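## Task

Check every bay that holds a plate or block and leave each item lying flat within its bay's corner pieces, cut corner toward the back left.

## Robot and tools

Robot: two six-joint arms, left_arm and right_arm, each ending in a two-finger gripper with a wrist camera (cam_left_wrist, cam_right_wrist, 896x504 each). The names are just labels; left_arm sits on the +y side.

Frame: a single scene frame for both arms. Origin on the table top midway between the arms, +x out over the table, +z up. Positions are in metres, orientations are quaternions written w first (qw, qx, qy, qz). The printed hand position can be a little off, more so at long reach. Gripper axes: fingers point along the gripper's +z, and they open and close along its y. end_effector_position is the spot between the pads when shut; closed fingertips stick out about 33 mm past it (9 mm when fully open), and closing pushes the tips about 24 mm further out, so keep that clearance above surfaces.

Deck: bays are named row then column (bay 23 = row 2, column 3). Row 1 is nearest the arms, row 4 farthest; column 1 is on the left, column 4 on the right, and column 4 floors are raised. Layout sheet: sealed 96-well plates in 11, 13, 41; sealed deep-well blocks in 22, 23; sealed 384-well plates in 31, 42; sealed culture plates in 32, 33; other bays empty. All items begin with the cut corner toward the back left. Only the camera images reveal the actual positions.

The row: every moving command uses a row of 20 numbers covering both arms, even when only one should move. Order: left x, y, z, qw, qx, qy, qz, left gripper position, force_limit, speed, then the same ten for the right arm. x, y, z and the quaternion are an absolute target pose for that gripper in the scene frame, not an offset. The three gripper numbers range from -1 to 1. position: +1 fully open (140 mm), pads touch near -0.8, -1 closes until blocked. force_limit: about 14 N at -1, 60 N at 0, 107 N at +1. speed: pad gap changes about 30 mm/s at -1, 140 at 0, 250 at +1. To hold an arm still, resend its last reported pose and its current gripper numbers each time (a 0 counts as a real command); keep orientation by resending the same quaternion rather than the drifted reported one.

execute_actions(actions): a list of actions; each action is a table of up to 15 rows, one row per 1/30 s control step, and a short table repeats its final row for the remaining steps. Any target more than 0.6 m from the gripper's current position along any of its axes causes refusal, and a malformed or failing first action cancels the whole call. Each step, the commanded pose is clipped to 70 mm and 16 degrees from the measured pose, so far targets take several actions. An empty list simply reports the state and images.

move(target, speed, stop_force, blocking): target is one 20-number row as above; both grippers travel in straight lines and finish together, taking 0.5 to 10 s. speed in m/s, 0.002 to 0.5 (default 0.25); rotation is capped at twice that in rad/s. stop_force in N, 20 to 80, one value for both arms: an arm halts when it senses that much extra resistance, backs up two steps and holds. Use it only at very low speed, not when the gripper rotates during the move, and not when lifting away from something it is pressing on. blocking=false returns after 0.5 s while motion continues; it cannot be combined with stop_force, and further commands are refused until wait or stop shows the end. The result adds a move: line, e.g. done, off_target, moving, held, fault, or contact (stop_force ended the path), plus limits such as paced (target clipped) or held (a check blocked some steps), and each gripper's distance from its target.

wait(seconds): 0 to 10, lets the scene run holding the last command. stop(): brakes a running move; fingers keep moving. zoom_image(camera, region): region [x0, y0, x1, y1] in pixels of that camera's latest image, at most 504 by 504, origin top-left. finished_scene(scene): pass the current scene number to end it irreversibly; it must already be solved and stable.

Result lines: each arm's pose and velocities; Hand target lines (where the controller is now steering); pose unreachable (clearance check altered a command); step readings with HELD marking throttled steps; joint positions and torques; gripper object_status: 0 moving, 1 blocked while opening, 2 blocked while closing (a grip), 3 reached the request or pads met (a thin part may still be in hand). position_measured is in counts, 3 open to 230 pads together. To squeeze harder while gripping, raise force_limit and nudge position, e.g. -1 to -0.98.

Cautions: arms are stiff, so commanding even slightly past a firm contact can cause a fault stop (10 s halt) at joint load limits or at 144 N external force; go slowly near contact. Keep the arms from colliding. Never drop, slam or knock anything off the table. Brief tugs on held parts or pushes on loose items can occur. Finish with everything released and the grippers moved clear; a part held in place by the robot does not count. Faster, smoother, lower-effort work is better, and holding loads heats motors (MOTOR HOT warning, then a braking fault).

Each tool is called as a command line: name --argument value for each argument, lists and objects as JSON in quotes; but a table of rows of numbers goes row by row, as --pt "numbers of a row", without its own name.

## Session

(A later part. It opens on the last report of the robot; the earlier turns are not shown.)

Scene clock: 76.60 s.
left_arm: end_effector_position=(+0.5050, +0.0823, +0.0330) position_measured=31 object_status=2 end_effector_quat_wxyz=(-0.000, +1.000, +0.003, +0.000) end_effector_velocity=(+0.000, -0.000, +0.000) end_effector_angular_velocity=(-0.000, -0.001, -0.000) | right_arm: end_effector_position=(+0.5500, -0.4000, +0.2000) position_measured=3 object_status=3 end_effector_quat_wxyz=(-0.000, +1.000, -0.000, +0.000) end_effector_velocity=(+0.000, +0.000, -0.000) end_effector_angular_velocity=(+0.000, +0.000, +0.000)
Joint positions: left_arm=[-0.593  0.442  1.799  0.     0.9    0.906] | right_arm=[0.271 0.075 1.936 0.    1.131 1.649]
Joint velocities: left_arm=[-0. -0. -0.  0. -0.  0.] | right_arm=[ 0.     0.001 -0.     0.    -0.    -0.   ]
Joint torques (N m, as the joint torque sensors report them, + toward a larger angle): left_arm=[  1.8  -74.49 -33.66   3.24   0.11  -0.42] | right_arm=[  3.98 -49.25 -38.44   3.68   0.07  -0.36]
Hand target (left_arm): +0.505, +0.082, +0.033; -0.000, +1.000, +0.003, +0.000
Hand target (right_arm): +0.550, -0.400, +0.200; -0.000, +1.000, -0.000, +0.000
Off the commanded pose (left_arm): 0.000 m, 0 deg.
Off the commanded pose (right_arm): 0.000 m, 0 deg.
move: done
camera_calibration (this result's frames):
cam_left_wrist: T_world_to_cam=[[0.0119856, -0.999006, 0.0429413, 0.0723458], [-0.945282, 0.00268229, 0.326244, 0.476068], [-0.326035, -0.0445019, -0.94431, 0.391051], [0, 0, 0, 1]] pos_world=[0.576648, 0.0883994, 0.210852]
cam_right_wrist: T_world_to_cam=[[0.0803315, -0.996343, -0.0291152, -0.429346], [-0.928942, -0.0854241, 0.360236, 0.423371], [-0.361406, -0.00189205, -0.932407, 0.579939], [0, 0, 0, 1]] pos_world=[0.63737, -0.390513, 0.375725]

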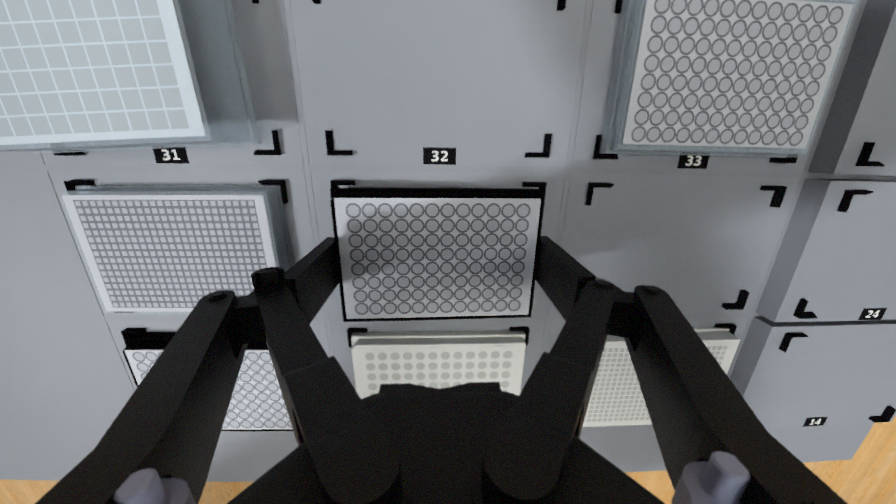

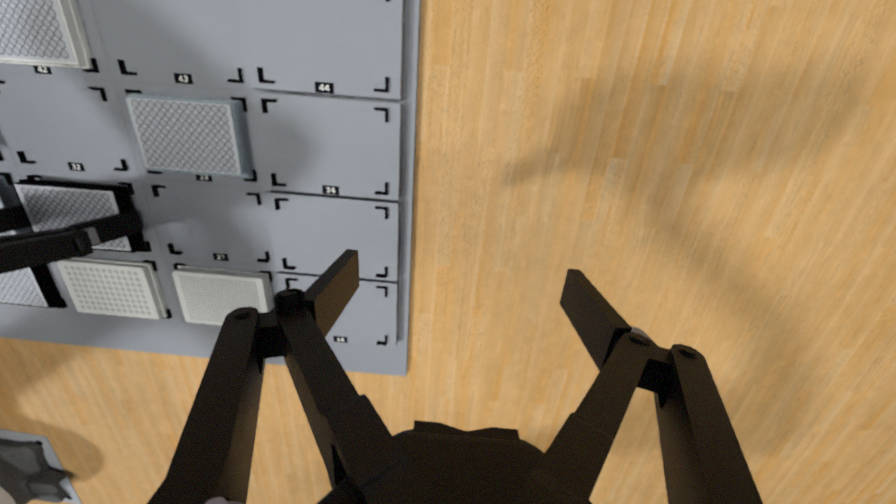

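move --target '[0.5065,0.0817,0.032,0,1,-0.002,0,-1,-0.6,-1,0.55,-0.4,0.2,0,1,0,0,1,0,0]' --speed 0.01

move --target '[0.5065,0.0817,0.024,0,1,-0.002,0,-1,-0.6,-1,0.55,-0.4,0.2,0,1,0,0,1,0,0]' --speed 0.004 --stop_force 20

move --target '[0.5065,0.0817,0.028,0,1,-0.002,0,1,-0.6,-1,0.55,-0.4,0.2,0,1,0,0,1,0,0]' --speed 0.004

move --target '[0.5065,0.0817,0.09,0,1,0,0,1,-0.6,-1,0.55,-0.4,0.2,0,1,0,0,1,0,0]' --speed 0.1

zoom_image --camera "cam_left_wrist" --region '[320,140,560,320]'

move --target '[0.612,0.258,0.09,0,1,0.02,0,1,-0.6,-1,0.55,-0.4,0.2,0,1,0,0,1,0,0]'

Scene clock: 88.60 s.
left_arm: end_effector_position=(+0.5065, +0.0817, +0.0320) position_measured=31 object_status=2 end_effector_quat_wxyz=(-0.000, +1.000, -0.002, -0.000) end_effector_velocity=(+0.000, -0.000, +0.000) end_effector_angular_velocity=(-0.001, -0.000, +0.000) | right_arm: end_effector_position=(+0.5500, -0.4000, +0.2000) position_measured=3 object_status=3 end_effector_quat_wxyz=(-0.000, +1.000, -0.000, +0.000) end_effector_velocity=(+0.000, +0.000, -0.001) end_effector_angular_velocity=(-0.000, +0.002, +0.001)
Joint positions: left_arm=[-0.592  0.445  1.797  0.     0.9    0.917] | right_arm=[0.271 0.075 1.936 0.    1.131 1.649]
Joint velocities: left_arm=[ 0. -0. -0. -0. -0.  0.] | right_arm=[ 0.     0.002 -0.    -0.     0.    -0.001]
Joint torques (N m, as the joint torque sensors report them, + toward a larger angle): left_arm=[  1.72 -74.47 -34.2    3.08   0.03  -0.25] | right_arm=[  3.17 -49.26 -37.66   3.77   0.18  -0.23]
Hand target (left_arm): +0.506, +0.082, +0.032; +0.000, +1.000, -0.002, -0.000
Hand target (right_arm): +0.550, -0.400, +0.200; -0.000, +1.000, -0.000, +0.000
Off the commanded pose (left_arm): 0.000 m, 0 deg.
Off the commanded pose (right_arm): 0.000 m, 0 deg.
move: done
camera_calibration (this result's frames):
cam_left_wrist: T_world_to_cam=[[0.00200545, -0.999075, 0.0429593, 0.0768252], [-0.945199, 0.012132, 0.32627, 0.476993], [-0.326489, -0.0412594, -0.9443, 0.390534], [0, 0, 0, 1]] pos_world=[0.578204, 0.0870804, 0.209852]
cam_right_wrist: T_world_to_cam=[[0.0803314, -0.996343, -0.0291153, -0.429346], [-0.928942, -0.085424, 0.360236, 0.423371], [-0.361406, -0.00189185, -0.932407, 0.579939], [0, 0, 0, 1]] pos_world=[0.637371, -0.390513, 0.375725]

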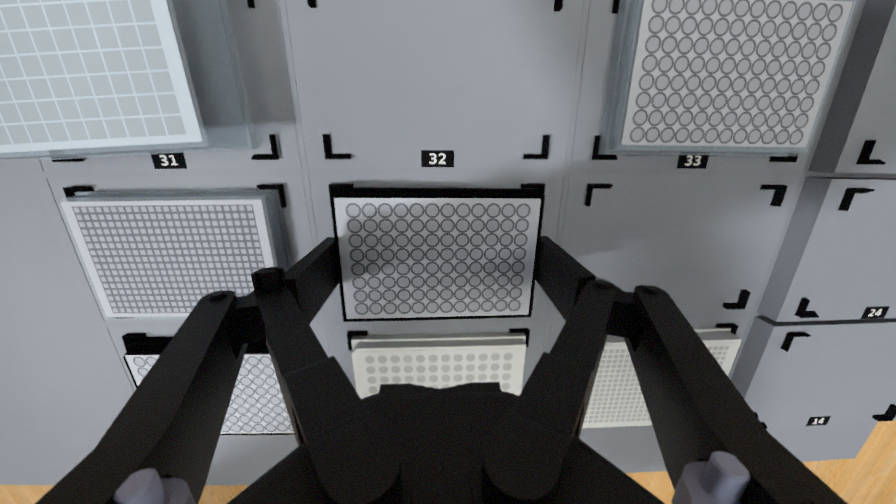

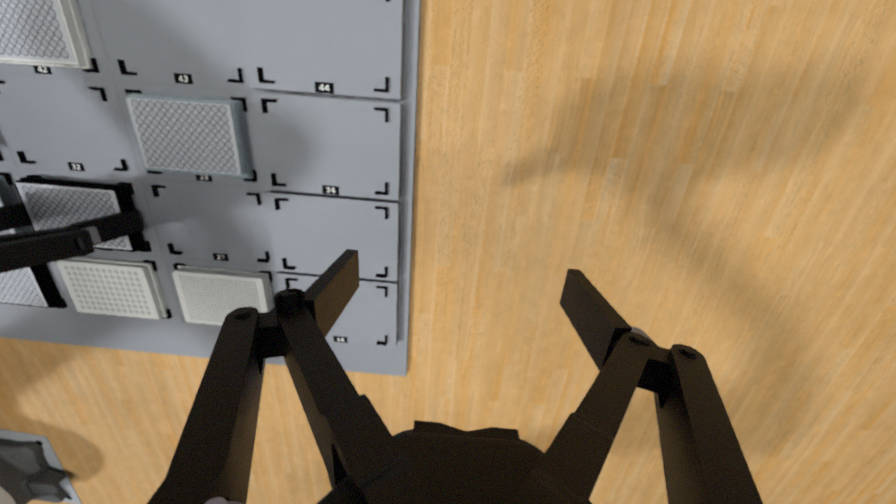

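Scene clock: 90.03 s.
left_arm: end_effector_position=(+0.5065, +0.0817, +0.0276) position_measured=31 object_status=2 end_effector_quat_wxyz=(+0.000, +1.000, -0.002, +0.000) end_effector_velocity=(-0.001, +0.001, -0.000) end_effector_angular_velocity=(+0.001, +0.002, +0.000) | right_arm: end_effector_position=(+0.5500, -0.4000, +0.2000) position_measured=3 object_status=3 end_effector_quat_wxyz=(-0.000, +1.000, -0.000, +0.000) end_effector_velocity=(-0.001, -0.000, -0.000) end_effector_angular_velocity=(-0.000, +0.002, +0.000)
Joint positions: left_arm=[-0.592  0.45   1.799 -0.     0.892  0.917] | right_arm=[0.271 0.075 1.936 0.    1.131 1.649]
Joint velocities: left_arm=[ 0.    -0.     0.    -0.     0.002 -0.   ] | right_arm=[ 0.     0.     0.    -0.     0.001 -0.   ]
Joint torques (N m, as the joint torque sensors report them, + toward a larger angle): left_arm=[ -0.08 -56.82 -24.56   3.38  -0.95  -0.3 ] | right_arm=[  2.34 -48.59 -38.44   3.74  -0.02  -0.42]
Hand target (left_arm): +0.507, +0.082, +0.028; +0.000, +1.000, -0.002, +0.000
Hand target (right_arm): +0.550, -0.400, +0.200; -0.000, +1.000, -0.000, +0.000
Off the commanded pose (left_arm): 0.004 m, 0 deg.
Off the commanded pose (right_arm): 0.000 m, 0 deg.
move: contact (left_arm)
camera_calibration (this result's frames):
cam_left_wrist: T_world_to_cam=[[0.0020288, -0.999072, 0.0430275, 0.0770231], [-0.945211, 0.0121307, 0.326234, 0.478415], [-0.326454, -0.0413319, -0.944309, 0.386337], [0, 0, 0, 1]] pos_world=[0.578168, 0.0871162, 0.205432]
cam_right_wrist: T_world_to_cam=[[0.0803315, -0.996343, -0.0291152, -0.429346], [-0.928942, -0.085424, 0.360236, 0.423371], [-0.361406, -0.00189194, -0.932407, 0.579939], [0, 0, 0, 1]] pos_world=[0.637371, -0.390513, 0.375725]

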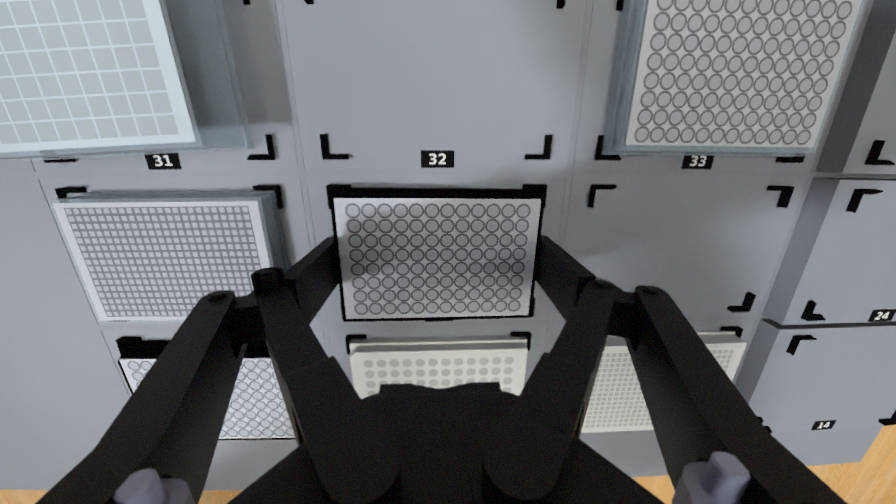

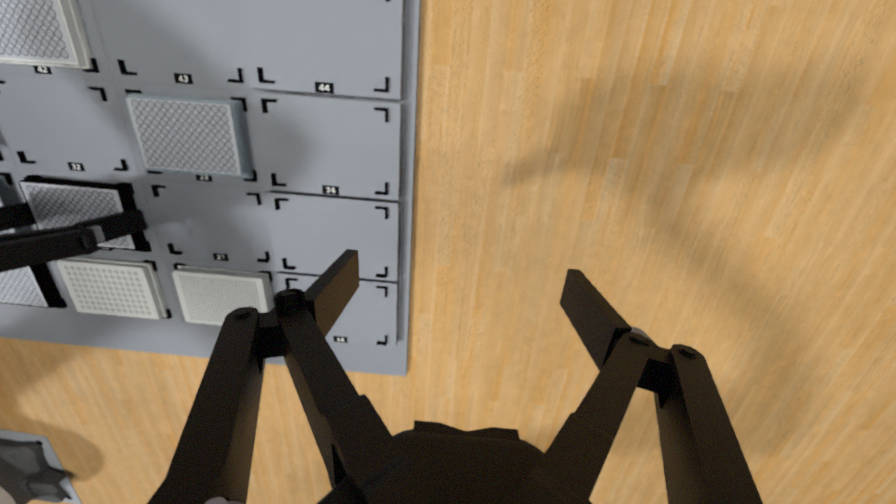

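Scene clock: 90.83 s.
left_arm: end_effector_position=(+0.5065, +0.0817, +0.0280) position_measured=3 object_status=0 end_effector_quat_wxyz=(+0.000, +1.000, -0.002, -0.000) end_effector_velocity=(+0.001, -0.001, +0.001) end_effector_angular_velocity=(-0.002, -0.001, +0.001) | right_arm: end_effector_position=(+0.5500, -0.4000, +0.2000) position_measured=3 object_status=3 end_effector_quat_wxyz=(-0.000, +1.000, -0.000, +0.000) end_effector_velocity=(+0.000, +0.000, -0.001) end_effector_angular_velocity=(+0.000, +0.002, -0.001)
Joint positions: left_arm=[-0.592  0.449  1.799 -0.     0.893  0.917] | right_arm=[0.271 0.075 1.936 0.    1.131 1.649]
Joint velocities: left_arm=[-0.     0.    -0.002 -0.001  0.    -0.   ] | right_arm=[-0.     0.002 -0.     0.    -0.     0.   ]
Joint torques (N m, as the joint torque sensors report them, + toward a larger angle): left_arm=[  1.85 -75.29 -33.78   3.13  -0.05  -0.31] | right_arm=[  4.51 -48.05 -37.79   3.74   0.    -0.46]
Hand target (left_arm): +0.507, +0.082, +0.028; -0.000, +1.000, -0.002, +0.000
Hand target (right_arm): +0.550, -0.400, +0.200; -0.000, +1.000, -0.000, +0.000
Off the commanded pose (left_arm): 0.000 m, 0 deg.
Off the commanded pose (right_arm): 0.000 m, 0 deg.
move: done
camera_calibration (this result's frames):
cam_left_wrist: T_world_to_cam=[[0.00203752, -0.999073, 0.0429915, 0.076976], [-0.945192, 0.0121131, 0.326291, 0.478297], [-0.326509, -0.0413001, -0.944291, 0.386766], [0, 0, 0, 1]] pos_world=[0.578208, 0.0870844, 0.205846]
cam_right_wrist: T_world_to_cam=[[0.0803316, -0.996343, -0.0291152, -0.429346], [-0.928942, -0.0854241, 0.360236, 0.423371], [-0.361406, -0.00189201, -0.932407, 0.579939], [0, 0, 0, 1]] pos_world=[0.63737, -0.390513, 0.375725]

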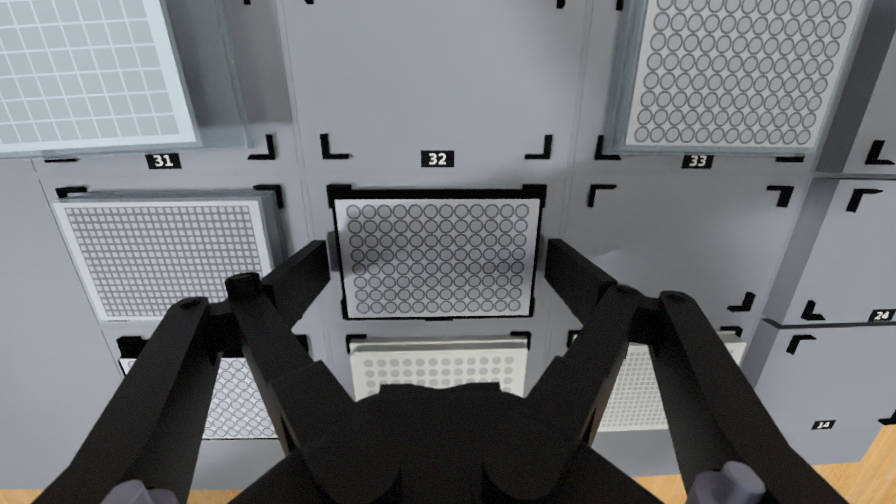

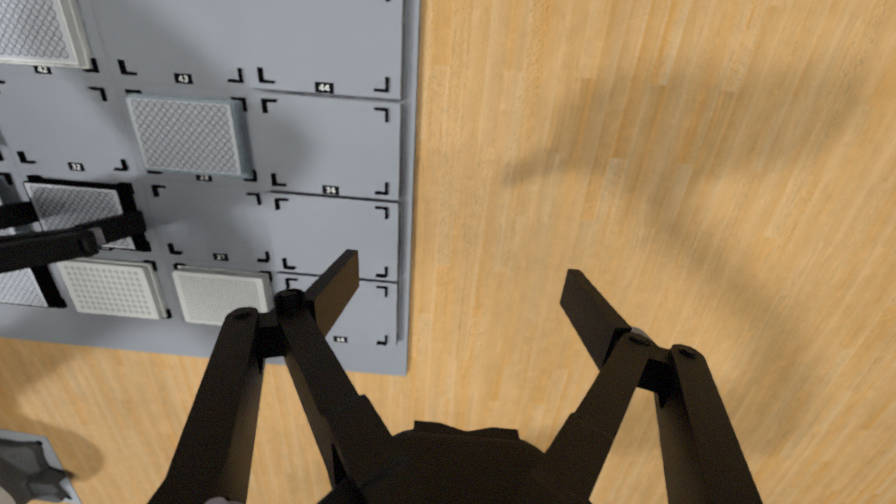

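Scene clock: 91.73 s.
left_arm: end_effector_position=(+0.5065, +0.0817, +0.0900) position_measured=3 object_status=3 end_effector_quat_wxyz=(-0.000, +1.000, +0.000, +0.000) end_effector_velocity=(+0.000, -0.001, +0.001) end_effector_angular_velocity=(-0.001, -0.000, +0.000) | right_arm: end_effector_position=(+0.5500, -0.4000, +0.2000) position_measured=3 object_status=3 end_effector_quat_wxyz=(-0.000, +1.000, -0.000, +0.000) end_effector_velocity=(-0.001, -0.000, -0.000) end_effector_angular_velocity=(-0.000, +0.001, -0.000)
Joint positions: left_arm=[-0.592  0.39   1.755  0.     0.997  0.913] | right_arm=[0.271 0.075 1.936 0.    1.131 1.649]
Joint velocities: left_arm=[ 0.     0.    -0.001 -0.     0.001  0.   ] | right_arm=[-0.    -0.     0.    -0.     0.001  0.   ]
Joint torques (N m, as the joint torque sensors report them, + toward a larger angle): left_arm=[  1.53 -72.34 -35.88   3.55   0.07  -0.09] | right_arm=[  1.84 -49.52 -38.36   3.54   0.14  -0.51]
Hand target (left_arm): +0.507, +0.082, +0.090; -0.000, +1.000, +0.000, +0.000
Hand target (right_arm): +0.550, -0.400, +0.200; -0.000, +1.000, -0.000, +0.000
Off the commanded pose (left_arm): 0.000 m, 0 deg.
Off the commanded pose (right_arm): 0.000 m, 0 deg.
move: done
camera_calibration (this result's frames):
cam_left_wrist: T_world_to_cam=[[0.00602841, -0.999062, 0.0428834, 0.0723165], [-0.945246, 0.00830029, 0.326253, 0.458451], [-0.326303, -0.0425022, -0.944309, 0.445301], [0, 0, 0, 1]] pos_world=[0.578216, 0.0873696, 0.26783]
cam_right_wrist: T_world_to_cam=[[0.0803315, -0.996343, -0.0291152, -0.429346], [-0.928942, -0.0854241, 0.360236, 0.423371], [-0.361406, -0.001892, -0.932407, 0.579939], [0, 0, 0, 1]] pos_world=[0.63737, -0.390513, 0.375725]

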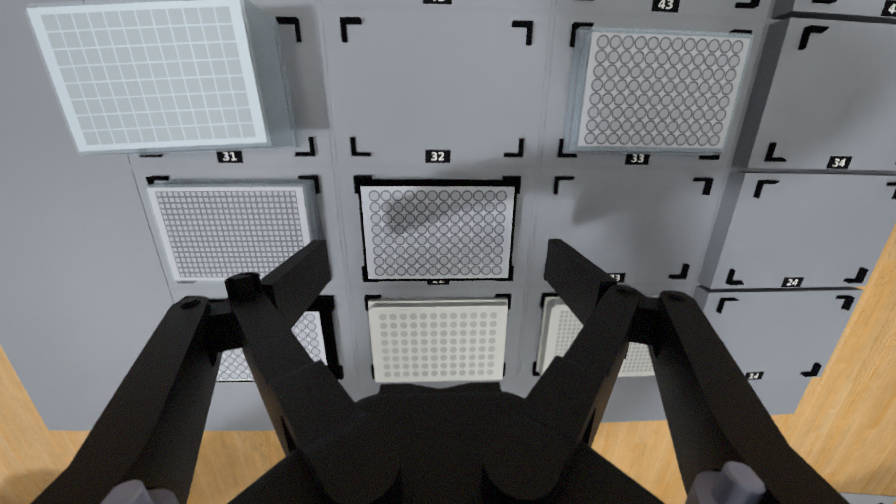

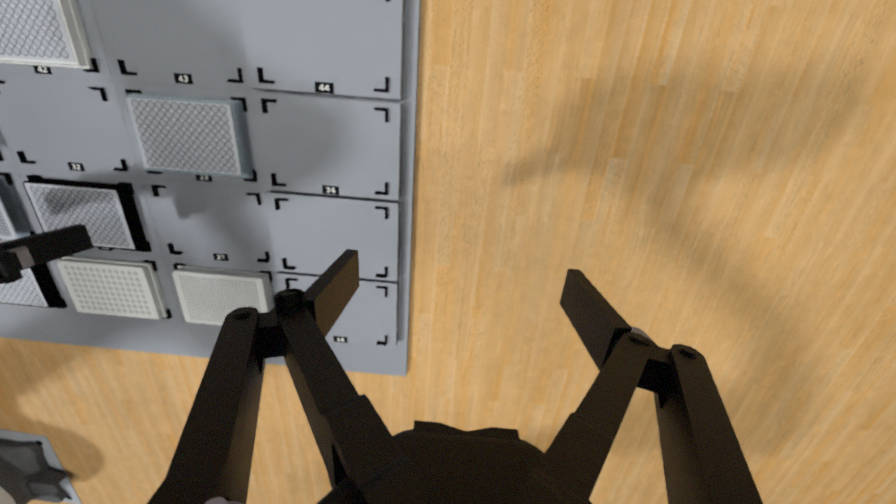

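Region (320, 140, 560, 320) of cam_left_wrist's 896x504 image, scaled by 2.100, with more detail than that image has; it fills the top 378 rows of this view, and the rest is white.

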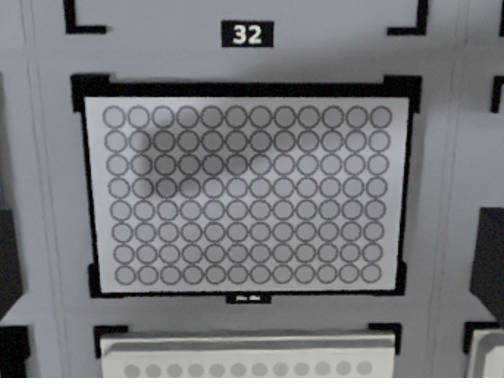

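Scene clock: 92.93 s.
left_arm: end_effector_position=(+0.6120, +0.2579, +0.0900) position_measured=3 object_status=3 end_effector_quat_wxyz=(+0.000, +1.000, +0.020, -0.000) end_effector_velocity=(-0.000, +0.001, +0.000) end_effector_angular_velocity=(+0.000, -0.000, +0.000) | right_arm: end_effector_position=(+0.5500, -0.4000, +0.2000) position_measured=3 object_status=3 end_effector_quat_wxyz=(-0.000, +1.000, -0.000, +0.000) end_effector_velocity=(+0.000, -0.000, -0.000) end_effector_angular_velocity=(-0.000, +0.000, -0.001)
Joint positions: left_arm=[-0.303  0.411  1.723 -0.     1.008  1.162] | right_arm=[0.271 0.075 1.936 0.    1.131 1.649]
Joint velocities: left_arm=[ 0.001 -0.001  0.001  0.    -0.     0.   ] | right_arm=[-0.     0.    -0.    -0.     0.     0.001]
Joint torques (N m, as the joint torque sensors report them, + toward a larger angle): left_arm=[  2.22 -73.75 -36.63   3.24   0.06  -0.25] | right_arm=[  2.93 -49.2  -37.89   3.59   0.23  -0.56]
Hand target (left_arm): +0.612, +0.258, +0.090; +0.000, +1.000, +0.020, -0.000
Hand target (right_arm): +0.550, -0.400, +0.200; -0.000, +1.000, -0.000, +0.000
Off the commanded pose (left_arm): 0.000 m, 0 deg.
Off the commanded pose (right_arm): 0.000 m, 0 deg.
move: done
camera_calibration (this result's frames):
cam_left_wrist: T_world_to_cam=[[0.0459016, -0.998015, 0.0431081, 0.223041], [-0.944747, -0.0293496, 0.326483, 0.566062], [-0.32457, -0.0557124, -0.94422, 0.48956], [0, 0, 0, 1]] pos_world=[0.683444, 0.266486, 0.267828]
cam_right_wrist: T_world_to_cam=[[0.0803315, -0.996343, -0.0291152, -0.429346], [-0.928942, -0.085424, 0.360236, 0.423371], [-0.361406, -0.00189197, -0.932407, 0.579939], [0, 0, 0, 1]] pos_world=[0.637371, -0.390513, 0.375725]

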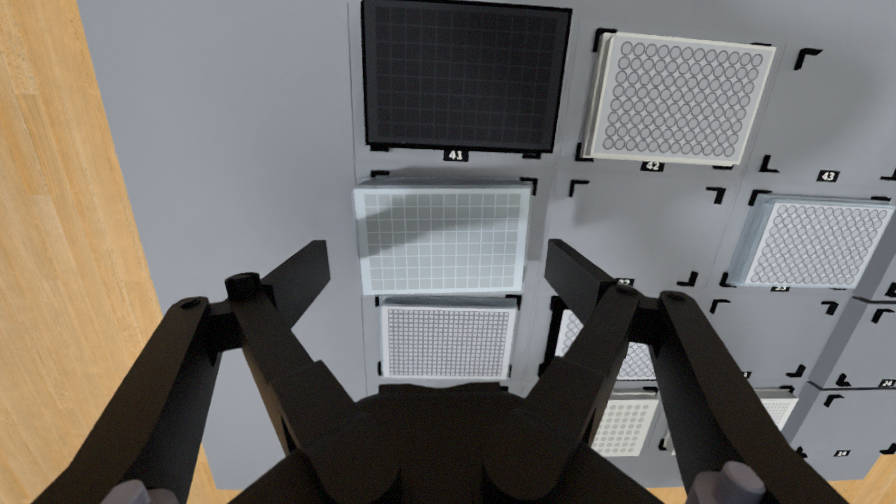

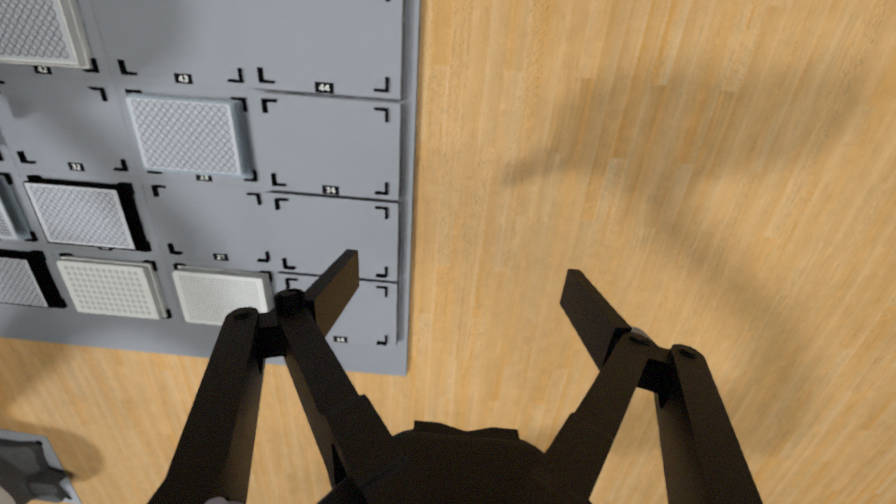

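move --target '[0.612,0.254,0.07,0,1,0.03,0,1,-0.6,-1,0.55,-0.4,0.2,0,1,0,0,1,0,0]' --speed 0.06

move --target '[0.612,0.254,0.045,0,1,0.03,0,1,-0.6,-1,0.55,-0.4,0.2,0,1,0,0,1,0,0]' --speed 0.012 --stop_force 20

move --target '[0.612,0.254,0.045,0,1,0.03,0,-1,-0.4,-1,0.55,-0.4,0.2,0,1,0,0,1,0,0]'

move --target '[0.612,0.254,0.05,0,1,0.03,0,-1,-0.4,-1,0.55,-0.4,0.2,0,1,0,0,1,0,0]' --speed 0.02

move --target '[0.613,0.245,0.049,0,1,0.001,0,-1,-0.4,-1,0.55,-0.4,0.2,0,1,0,0,1,0,0]' --speed 0.03

zoom_image --camera "cam_left_wrist" --region '[300,130,580,340]'

Scene clock: 106.73 s.
left_arm: end_effector_position=(+0.6120, +0.2540, +0.0700) position_measured=3 object_status=3 end_effector_quat_wxyz=(+0.000, +1.000, +0.030, +0.000) end_effector_velocity=(-0.000, +0.000, -0.001) end_effector_angular_velocity=(+0.001, +0.001, -0.000) | right_arm: end_effector_position=(+0.5500, -0.4000, +0.2000) position_measured=3 object_status=3 end_effector_quat_wxyz=(-0.000, +1.000, -0.000, +0.000) end_effector_velocity=(+0.000, +0.000, -0.001) end_effector_angular_velocity=(+0.000, +0.001, -0.001)
Joint positions: left_arm=[-0.308  0.43   1.736  0.     0.976  1.137] | right_arm=[0.271 0.075 1.936 0.    1.131 1.649]
Joint velocities: left_arm=[-0.     0.001  0.001  0.    -0.    -0.   ] | right_arm=[-0.     0.002 -0.     0.    -0.     0.001]
Joint torques (N m, as the joint torque sensors report them, + toward a larger angle): left_arm=[  2.21 -75.14 -35.96   3.45   0.14  -0.24] | right_arm=[  2.1  -49.25 -38.21   3.52   0.01  -0.43]
Hand target (left_arm): +0.612, +0.254, +0.070; +0.000, +1.000, +0.030, +0.000
Hand target (right_arm): +0.550, -0.400, +0.200; -0.000, +1.000, -0.000, +0.000
Off the commanded pose (left_arm): 0.000 m, 0 deg.
Off the commanded pose (right_arm): 0.000 m, 0 deg.
move: done
camera_calibration (this result's frames):
cam_left_wrist: T_world_to_cam=[[0.0658677, -0.996902, 0.0429794, 0.207487], [-0.94405, -0.0483102, 0.326245, 0.576868], [-0.323158, -0.0620637, -0.944308, 0.471233], [0, 0, 0, 1]] pos_world=[0.683208, 0.263959, 0.247871]
cam_right_wrist: T_world_to_cam=[[0.0803315, -0.996343, -0.0291154, -0.429346], [-0.928942, -0.0854241, 0.360236, 0.423371], [-0.361406, -0.00189176, -0.932407, 0.579939], [0, 0, 0, 1]] pos_world=[0.63737, -0.390513, 0.375725]

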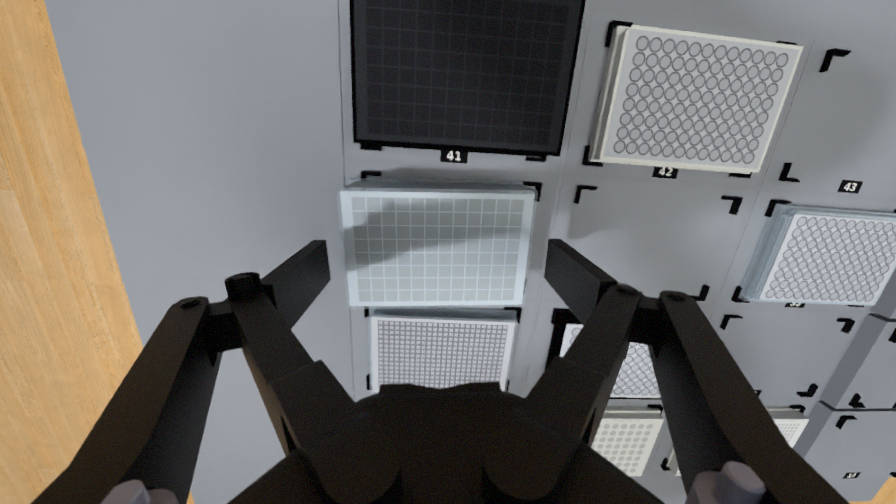

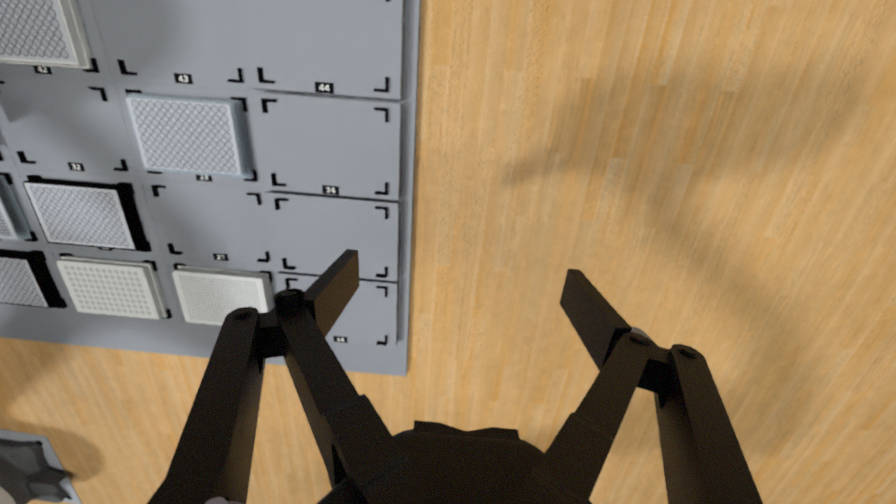

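Scene clock: 109.03 s.
left_arm: end_effector_position=(+0.6120, +0.2540, +0.0450) position_measured=3 object_status=3 end_effector_quat_wxyz=(+0.000, +1.000, +0.030, +0.000) end_effector_velocity=(+0.000, -0.000, +0.000) end_effector_angular_velocity=(-0.001, -0.000, +0.000) | right_arm: end_effector_position=(+0.5500, -0.4000, +0.2000) position_measured=3 object_status=3 end_effector_quat_wxyz=(-0.000, +1.000, -0.000, +0.000) end_effector_velocity=(+0.000, -0.000, +0.001) end_effector_angular_velocity=(+0.000, -0.002, +0.000)
Joint positions: left_arm=[-0.308  0.454  1.753  0.     0.934  1.137] | right_arm=[0.271 0.075 1.936 0.    1.131 1.649]
Joint velocities: left_arm=[ 0.    -0.    -0.    -0.001  0.    -0.   ] | right_arm=[-0.    -0.001 -0.     0.    -0.    -0.   ]
Joint torques (N m, as the joint torque sensors report them, + toward a larger angle): left_arm=[  2.35 -74.73 -34.22   3.33   0.06  -0.28] | right_arm=[  2.96 -49.15 -37.75   3.69   0.03  -0.38]
Hand target (left_arm): +0.612, +0.254, +0.045; +0.000, +1.000, +0.030, -0.000
Hand target (right_arm): +0.550, -0.400, +0.200; -0.000, +1.000, -0.000, +0.000
Off the commanded pose (left_arm): 0.000 m, 0 deg.
Off the commanded pose (right_arm): 0.000 m, 0 deg.
move: done
camera_calibration (this result's frames):
cam_left_wrist: T_world_to_cam=[[0.0658623, -0.996903, 0.0429694, 0.208564], [-0.944045, -0.0483074, 0.326259, 0.58502], [-0.323173, -0.0620533, -0.944303, 0.447617], [0, 0, 0, 1]] pos_world=[0.683207, 0.263955, 0.222856]
cam_right_wrist: T_world_to_cam=[[0.0803316, -0.996343, -0.0291153, -0.429346], [-0.928942, -0.0854241, 0.360236, 0.423371], [-0.361406, -0.00189196, -0.932407, 0.579939], [0, 0, 0, 1]] pos_world=[0.63737, -0.390513, 0.375725]

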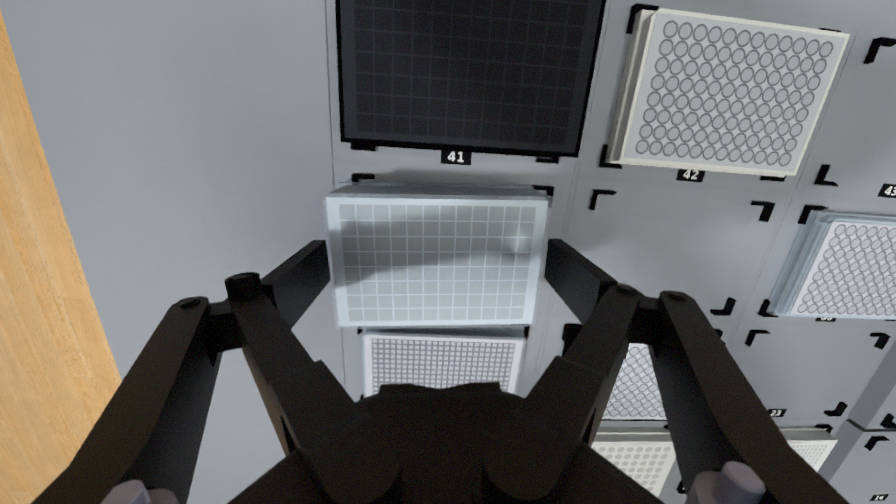

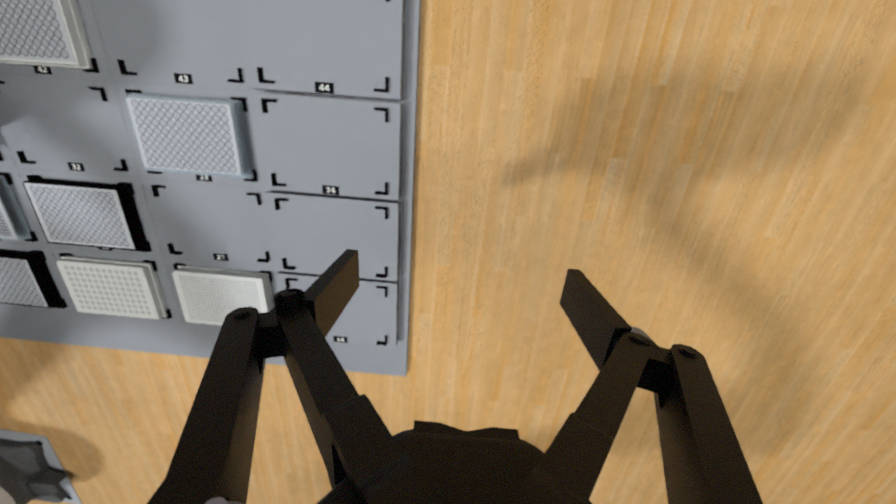

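Scene clock: 109.90 s.
left_arm: end_effector_position=(+0.6120, +0.2540, +0.0450) position_measured=34 object_status=0 end_effector_quat_wxyz=(-0.000, +1.000, +0.030, +0.000) end_effector_velocity=(+0.000, +0.000, -0.000) end_effector_angular_velocity=(+0.000, +0.000, -0.000) | right_arm: end_effector_position=(+0.5500, -0.4000, +0.2000) position_measured=3 object_status=3 end_effector_quat_wxyz=(-0.000, +1.000, -0.000, +0.000) end_effector_velocity=(+0.000, -0.000, -0.000) end_effector_angular_velocity=(-0.000, -0.000, +0.001)
Joint positions: left_arm=[-0.308  0.454  1.753  0.     0.934  1.137] | right_arm=[0.271 0.075 1.936 0.    1.131 1.649]
Joint velocities: left_arm=[-0.  0. -0.  0.  0. -0.] | right_arm=[-0.     0.001 -0.    -0.    -0.001 -0.001]
Joint torques (N m, as the joint torque sensors report them, + toward a larger angle): left_arm=[  1.27 -61.46 -27.25   3.34  -1.    -0.53] | right_arm=[  2.75 -49.46 -37.66   3.88   0.3   -0.44]
Hand target (left_arm): +0.612, +0.254, +0.045; +0.000, +1.000, +0.030, +0.000
Hand target (right_arm): +0.550, -0.400, +0.200; -0.000, +1.000, -0.000, +0.000
Off the commanded pose (left_arm): 0.000 m, 0 deg.
Off the commanded pose (right_arm): 0.000 m, 0 deg.
move: done
camera_calibration (this result's frames):
cam_left_wrist: T_world_to_cam=[[0.0658626, -0.996903, 0.0429675, 0.208564], [-0.944044, -0.048308, 0.326263, 0.58502], [-0.323177, -0.0620518, -0.944302, 0.447615], [0, 0, 0, 1]] pos_world=[0.683206, 0.263955, 0.222851]
cam_right_wrist: T_world_to_cam=[[0.0803315, -0.996343, -0.0291152, -0.429346], [-0.928942, -0.0854241, 0.360236, 0.423371], [-0.361406, -0.00189199, -0.932407, 0.579939], [0, 0, 0, 1]] pos_world=[0.637371, -0.390513, 0.375725]

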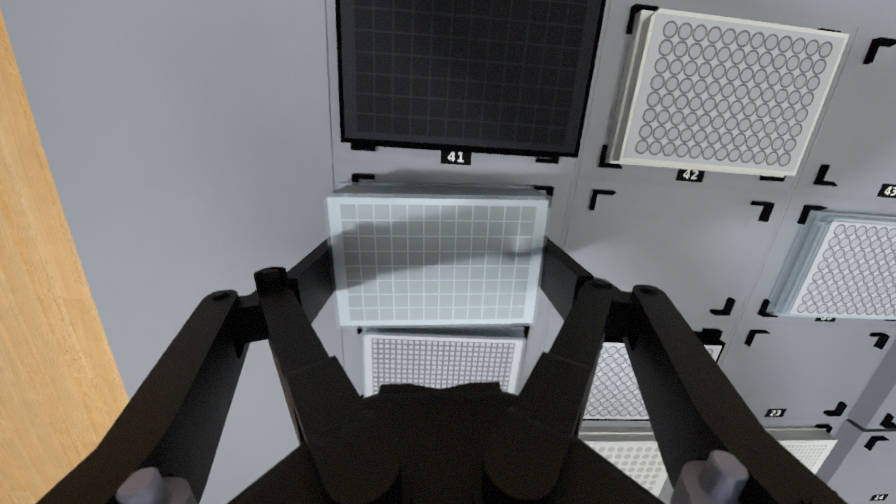

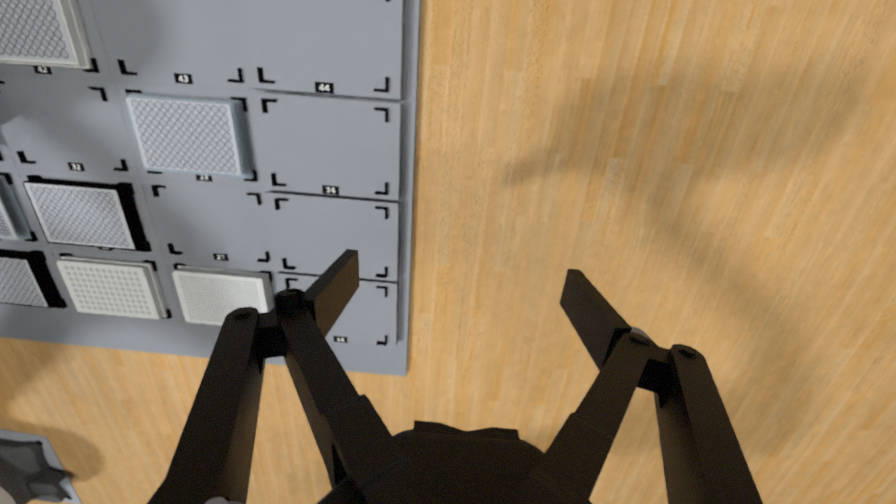

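Scene clock: 110.60 s.
left_arm: end_effector_position=(+0.6120, +0.2540, +0.0500) position_measured=35 object_status=2 end_effector_quat_wxyz=(-0.000, +1.000, +0.030, -0.000) end_effector_velocity=(+0.001, -0.000, +0.001) end_effector_angular_velocity=(+0.000, -0.002, -0.001) | right_arm: end_effector_position=(+0.5500, -0.4000, +0.2000) position_measured=3 object_status=3 end_effector_quat_wxyz=(-0.000, +1.000, -0.000, +0.000) end_effector_velocity=(+0.000, -0.000, +0.000) end_effector_angular_velocity=(-0.000, -0.000, -0.001)
Joint positions: left_arm=[-0.308  0.449  1.75   0.     0.943  1.137] | right_arm=[0.271 0.075 1.936 0.    1.131 1.649]
Joint velocities: left_arm=[-0.     0.    -0.002  0.001 -0.    -0.   ] | right_arm=[ 0.    -0.    -0.    -0.     0.     0.001]
Joint torques (N m, as the joint torque sensors report them, + toward a larger angle): left_arm=[  2.28 -76.4  -35.24   3.25   0.01  -0.09] | right_arm=[  2.65 -49.19 -38.24   3.61  -0.09  -0.4 ]
Hand target (left_arm): +0.612, +0.254, +0.050; -0.000, +1.000, +0.030, +0.000
Hand target (right_arm): +0.550, -0.400, +0.200; -0.000, +1.000, -0.000, +0.000
Off the commanded pose (left_arm): 0.000 m, 0 deg.
Off the commanded pose (right_arm): 0.000 m, 0 deg.
move: done
camera_calibration (this result's frames):
cam_left_wrist: T_world_to_cam=[[0.0658872, -0.996902, 0.0429623, 0.208331], [-0.944038, -0.0483321, 0.326277, 0.5834], [-0.32319, -0.0620555, -0.944297, 0.452339], [0, 0, 0, 1]] pos_world=[0.683217, 0.263952, 0.227842]
cam_right_wrist: T_world_to_cam=[[0.0803315, -0.996343, -0.0291153, -0.429346], [-0.928942, -0.085424, 0.360236, 0.423371], [-0.361406, -0.00189193, -0.932407, 0.579939], [0, 0, 0, 1]] pos_world=[0.637371, -0.390513, 0.375725]

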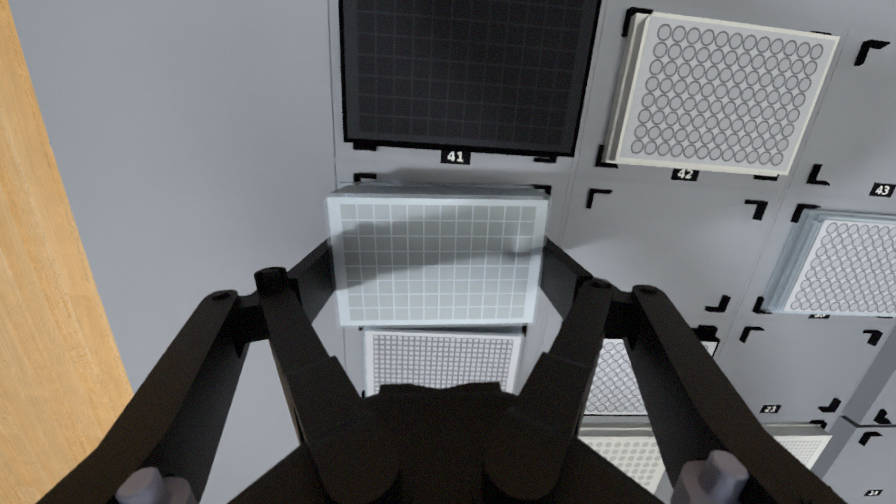

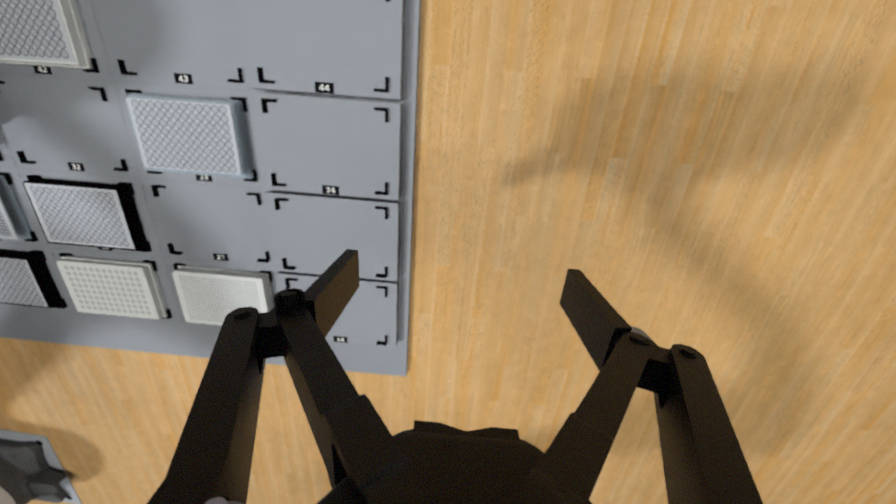

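Scene clock: 111.80 s.
left_arm: end_effector_position=(+0.6130, +0.2450, +0.0490) position_measured=35 object_status=2 end_effector_quat_wxyz=(+0.000, +1.000, +0.001, +0.000) end_effector_velocity=(+0.001, -0.000, +0.000) end_effector_angular_velocity=(+0.000, -0.001, -0.000) | right_arm: end_effector_position=(+0.5500, -0.4000, +0.2000) position_measured=3 object_status=3 end_effector_quat_wxyz=(-0.000, +1.000, -0.000, +0.000) end_effector_velocity=(-0.000, -0.000, -0.000) end_effector_angular_velocity=(-0.000, +0.001, +0.000)
Joint positions: left_arm=[-0.319  0.455  1.742  0.     0.944  1.184] | right_arm=[0.271 0.075 1.936 0.    1.131 1.649]
Joint velocities: left_arm=[-0.     0.    -0.001  0.001 -0.     0.   ] | right_arm=[-0.     0.     0.    -0.     0.001 -0.   ]
Joint torques (N m, as the joint torque sensors report them, + toward a larger angle): left_arm=[  2.02 -77.71 -34.72   3.41  -0.01  -0.23] | right_arm=[  1.78 -49.61 -37.62   4.    -0.05  -0.36]
Hand target (left_arm): +0.613, +0.245, +0.049; -0.000, +1.000, +0.001, +0.000
Hand target (right_arm): +0.550, -0.400, +0.200; -0.000, +1.000, -0.000, +0.000
Off the commanded pose (left_arm): 0.000 m, 0 deg.
Off the commanded pose (right_arm): 0.000 m, 0 deg.
move: done
camera_calibration (this result's frames):
cam_left_wrist: T_world_to_cam=[[0.00802346, -0.999044, 0.0429693, 0.235331], [-0.945257, 0.00644121, 0.326263, 0.571559], [-0.326228, -0.0432348, -0.944302, 0.448418], [0, 0, 0, 1]] pos_world=[0.684668, 0.250812, 0.226851]
cam_right_wrist: T_world_to_cam=[[0.0803315, -0.996343, -0.0291153, -0.429346], [-0.928942, -0.085424, 0.360236, 0.423371], [-0.361406, -0.00189189, -0.932407, 0.579939], [0, 0, 0, 1]] pos_world=[0.637371, -0.390513, 0.375725]

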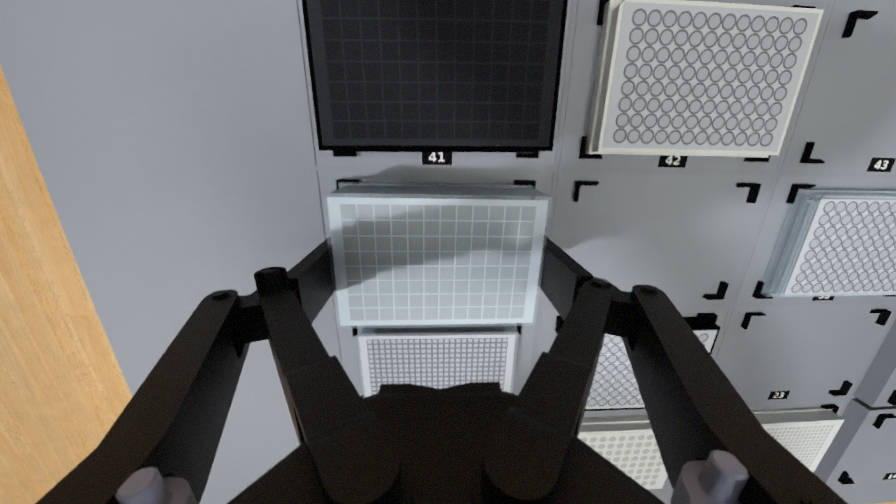

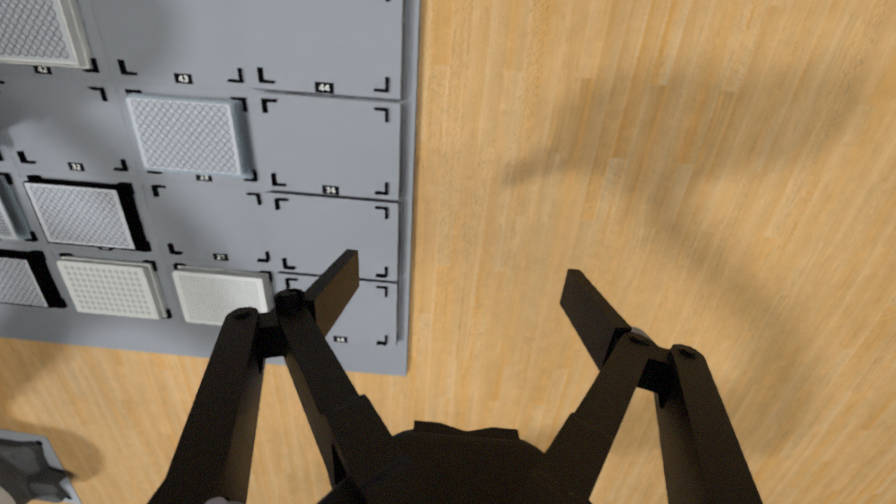

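Region (300, 130, 580, 340) of cam_left_wrist's 896x504 image, scaled by 1.800, with more detail than that image has; it fills the top 378 rows of this view, and the rest is white.

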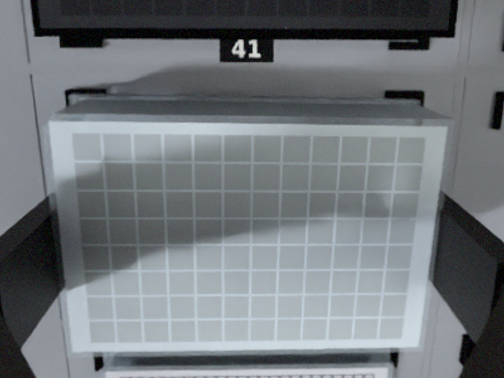

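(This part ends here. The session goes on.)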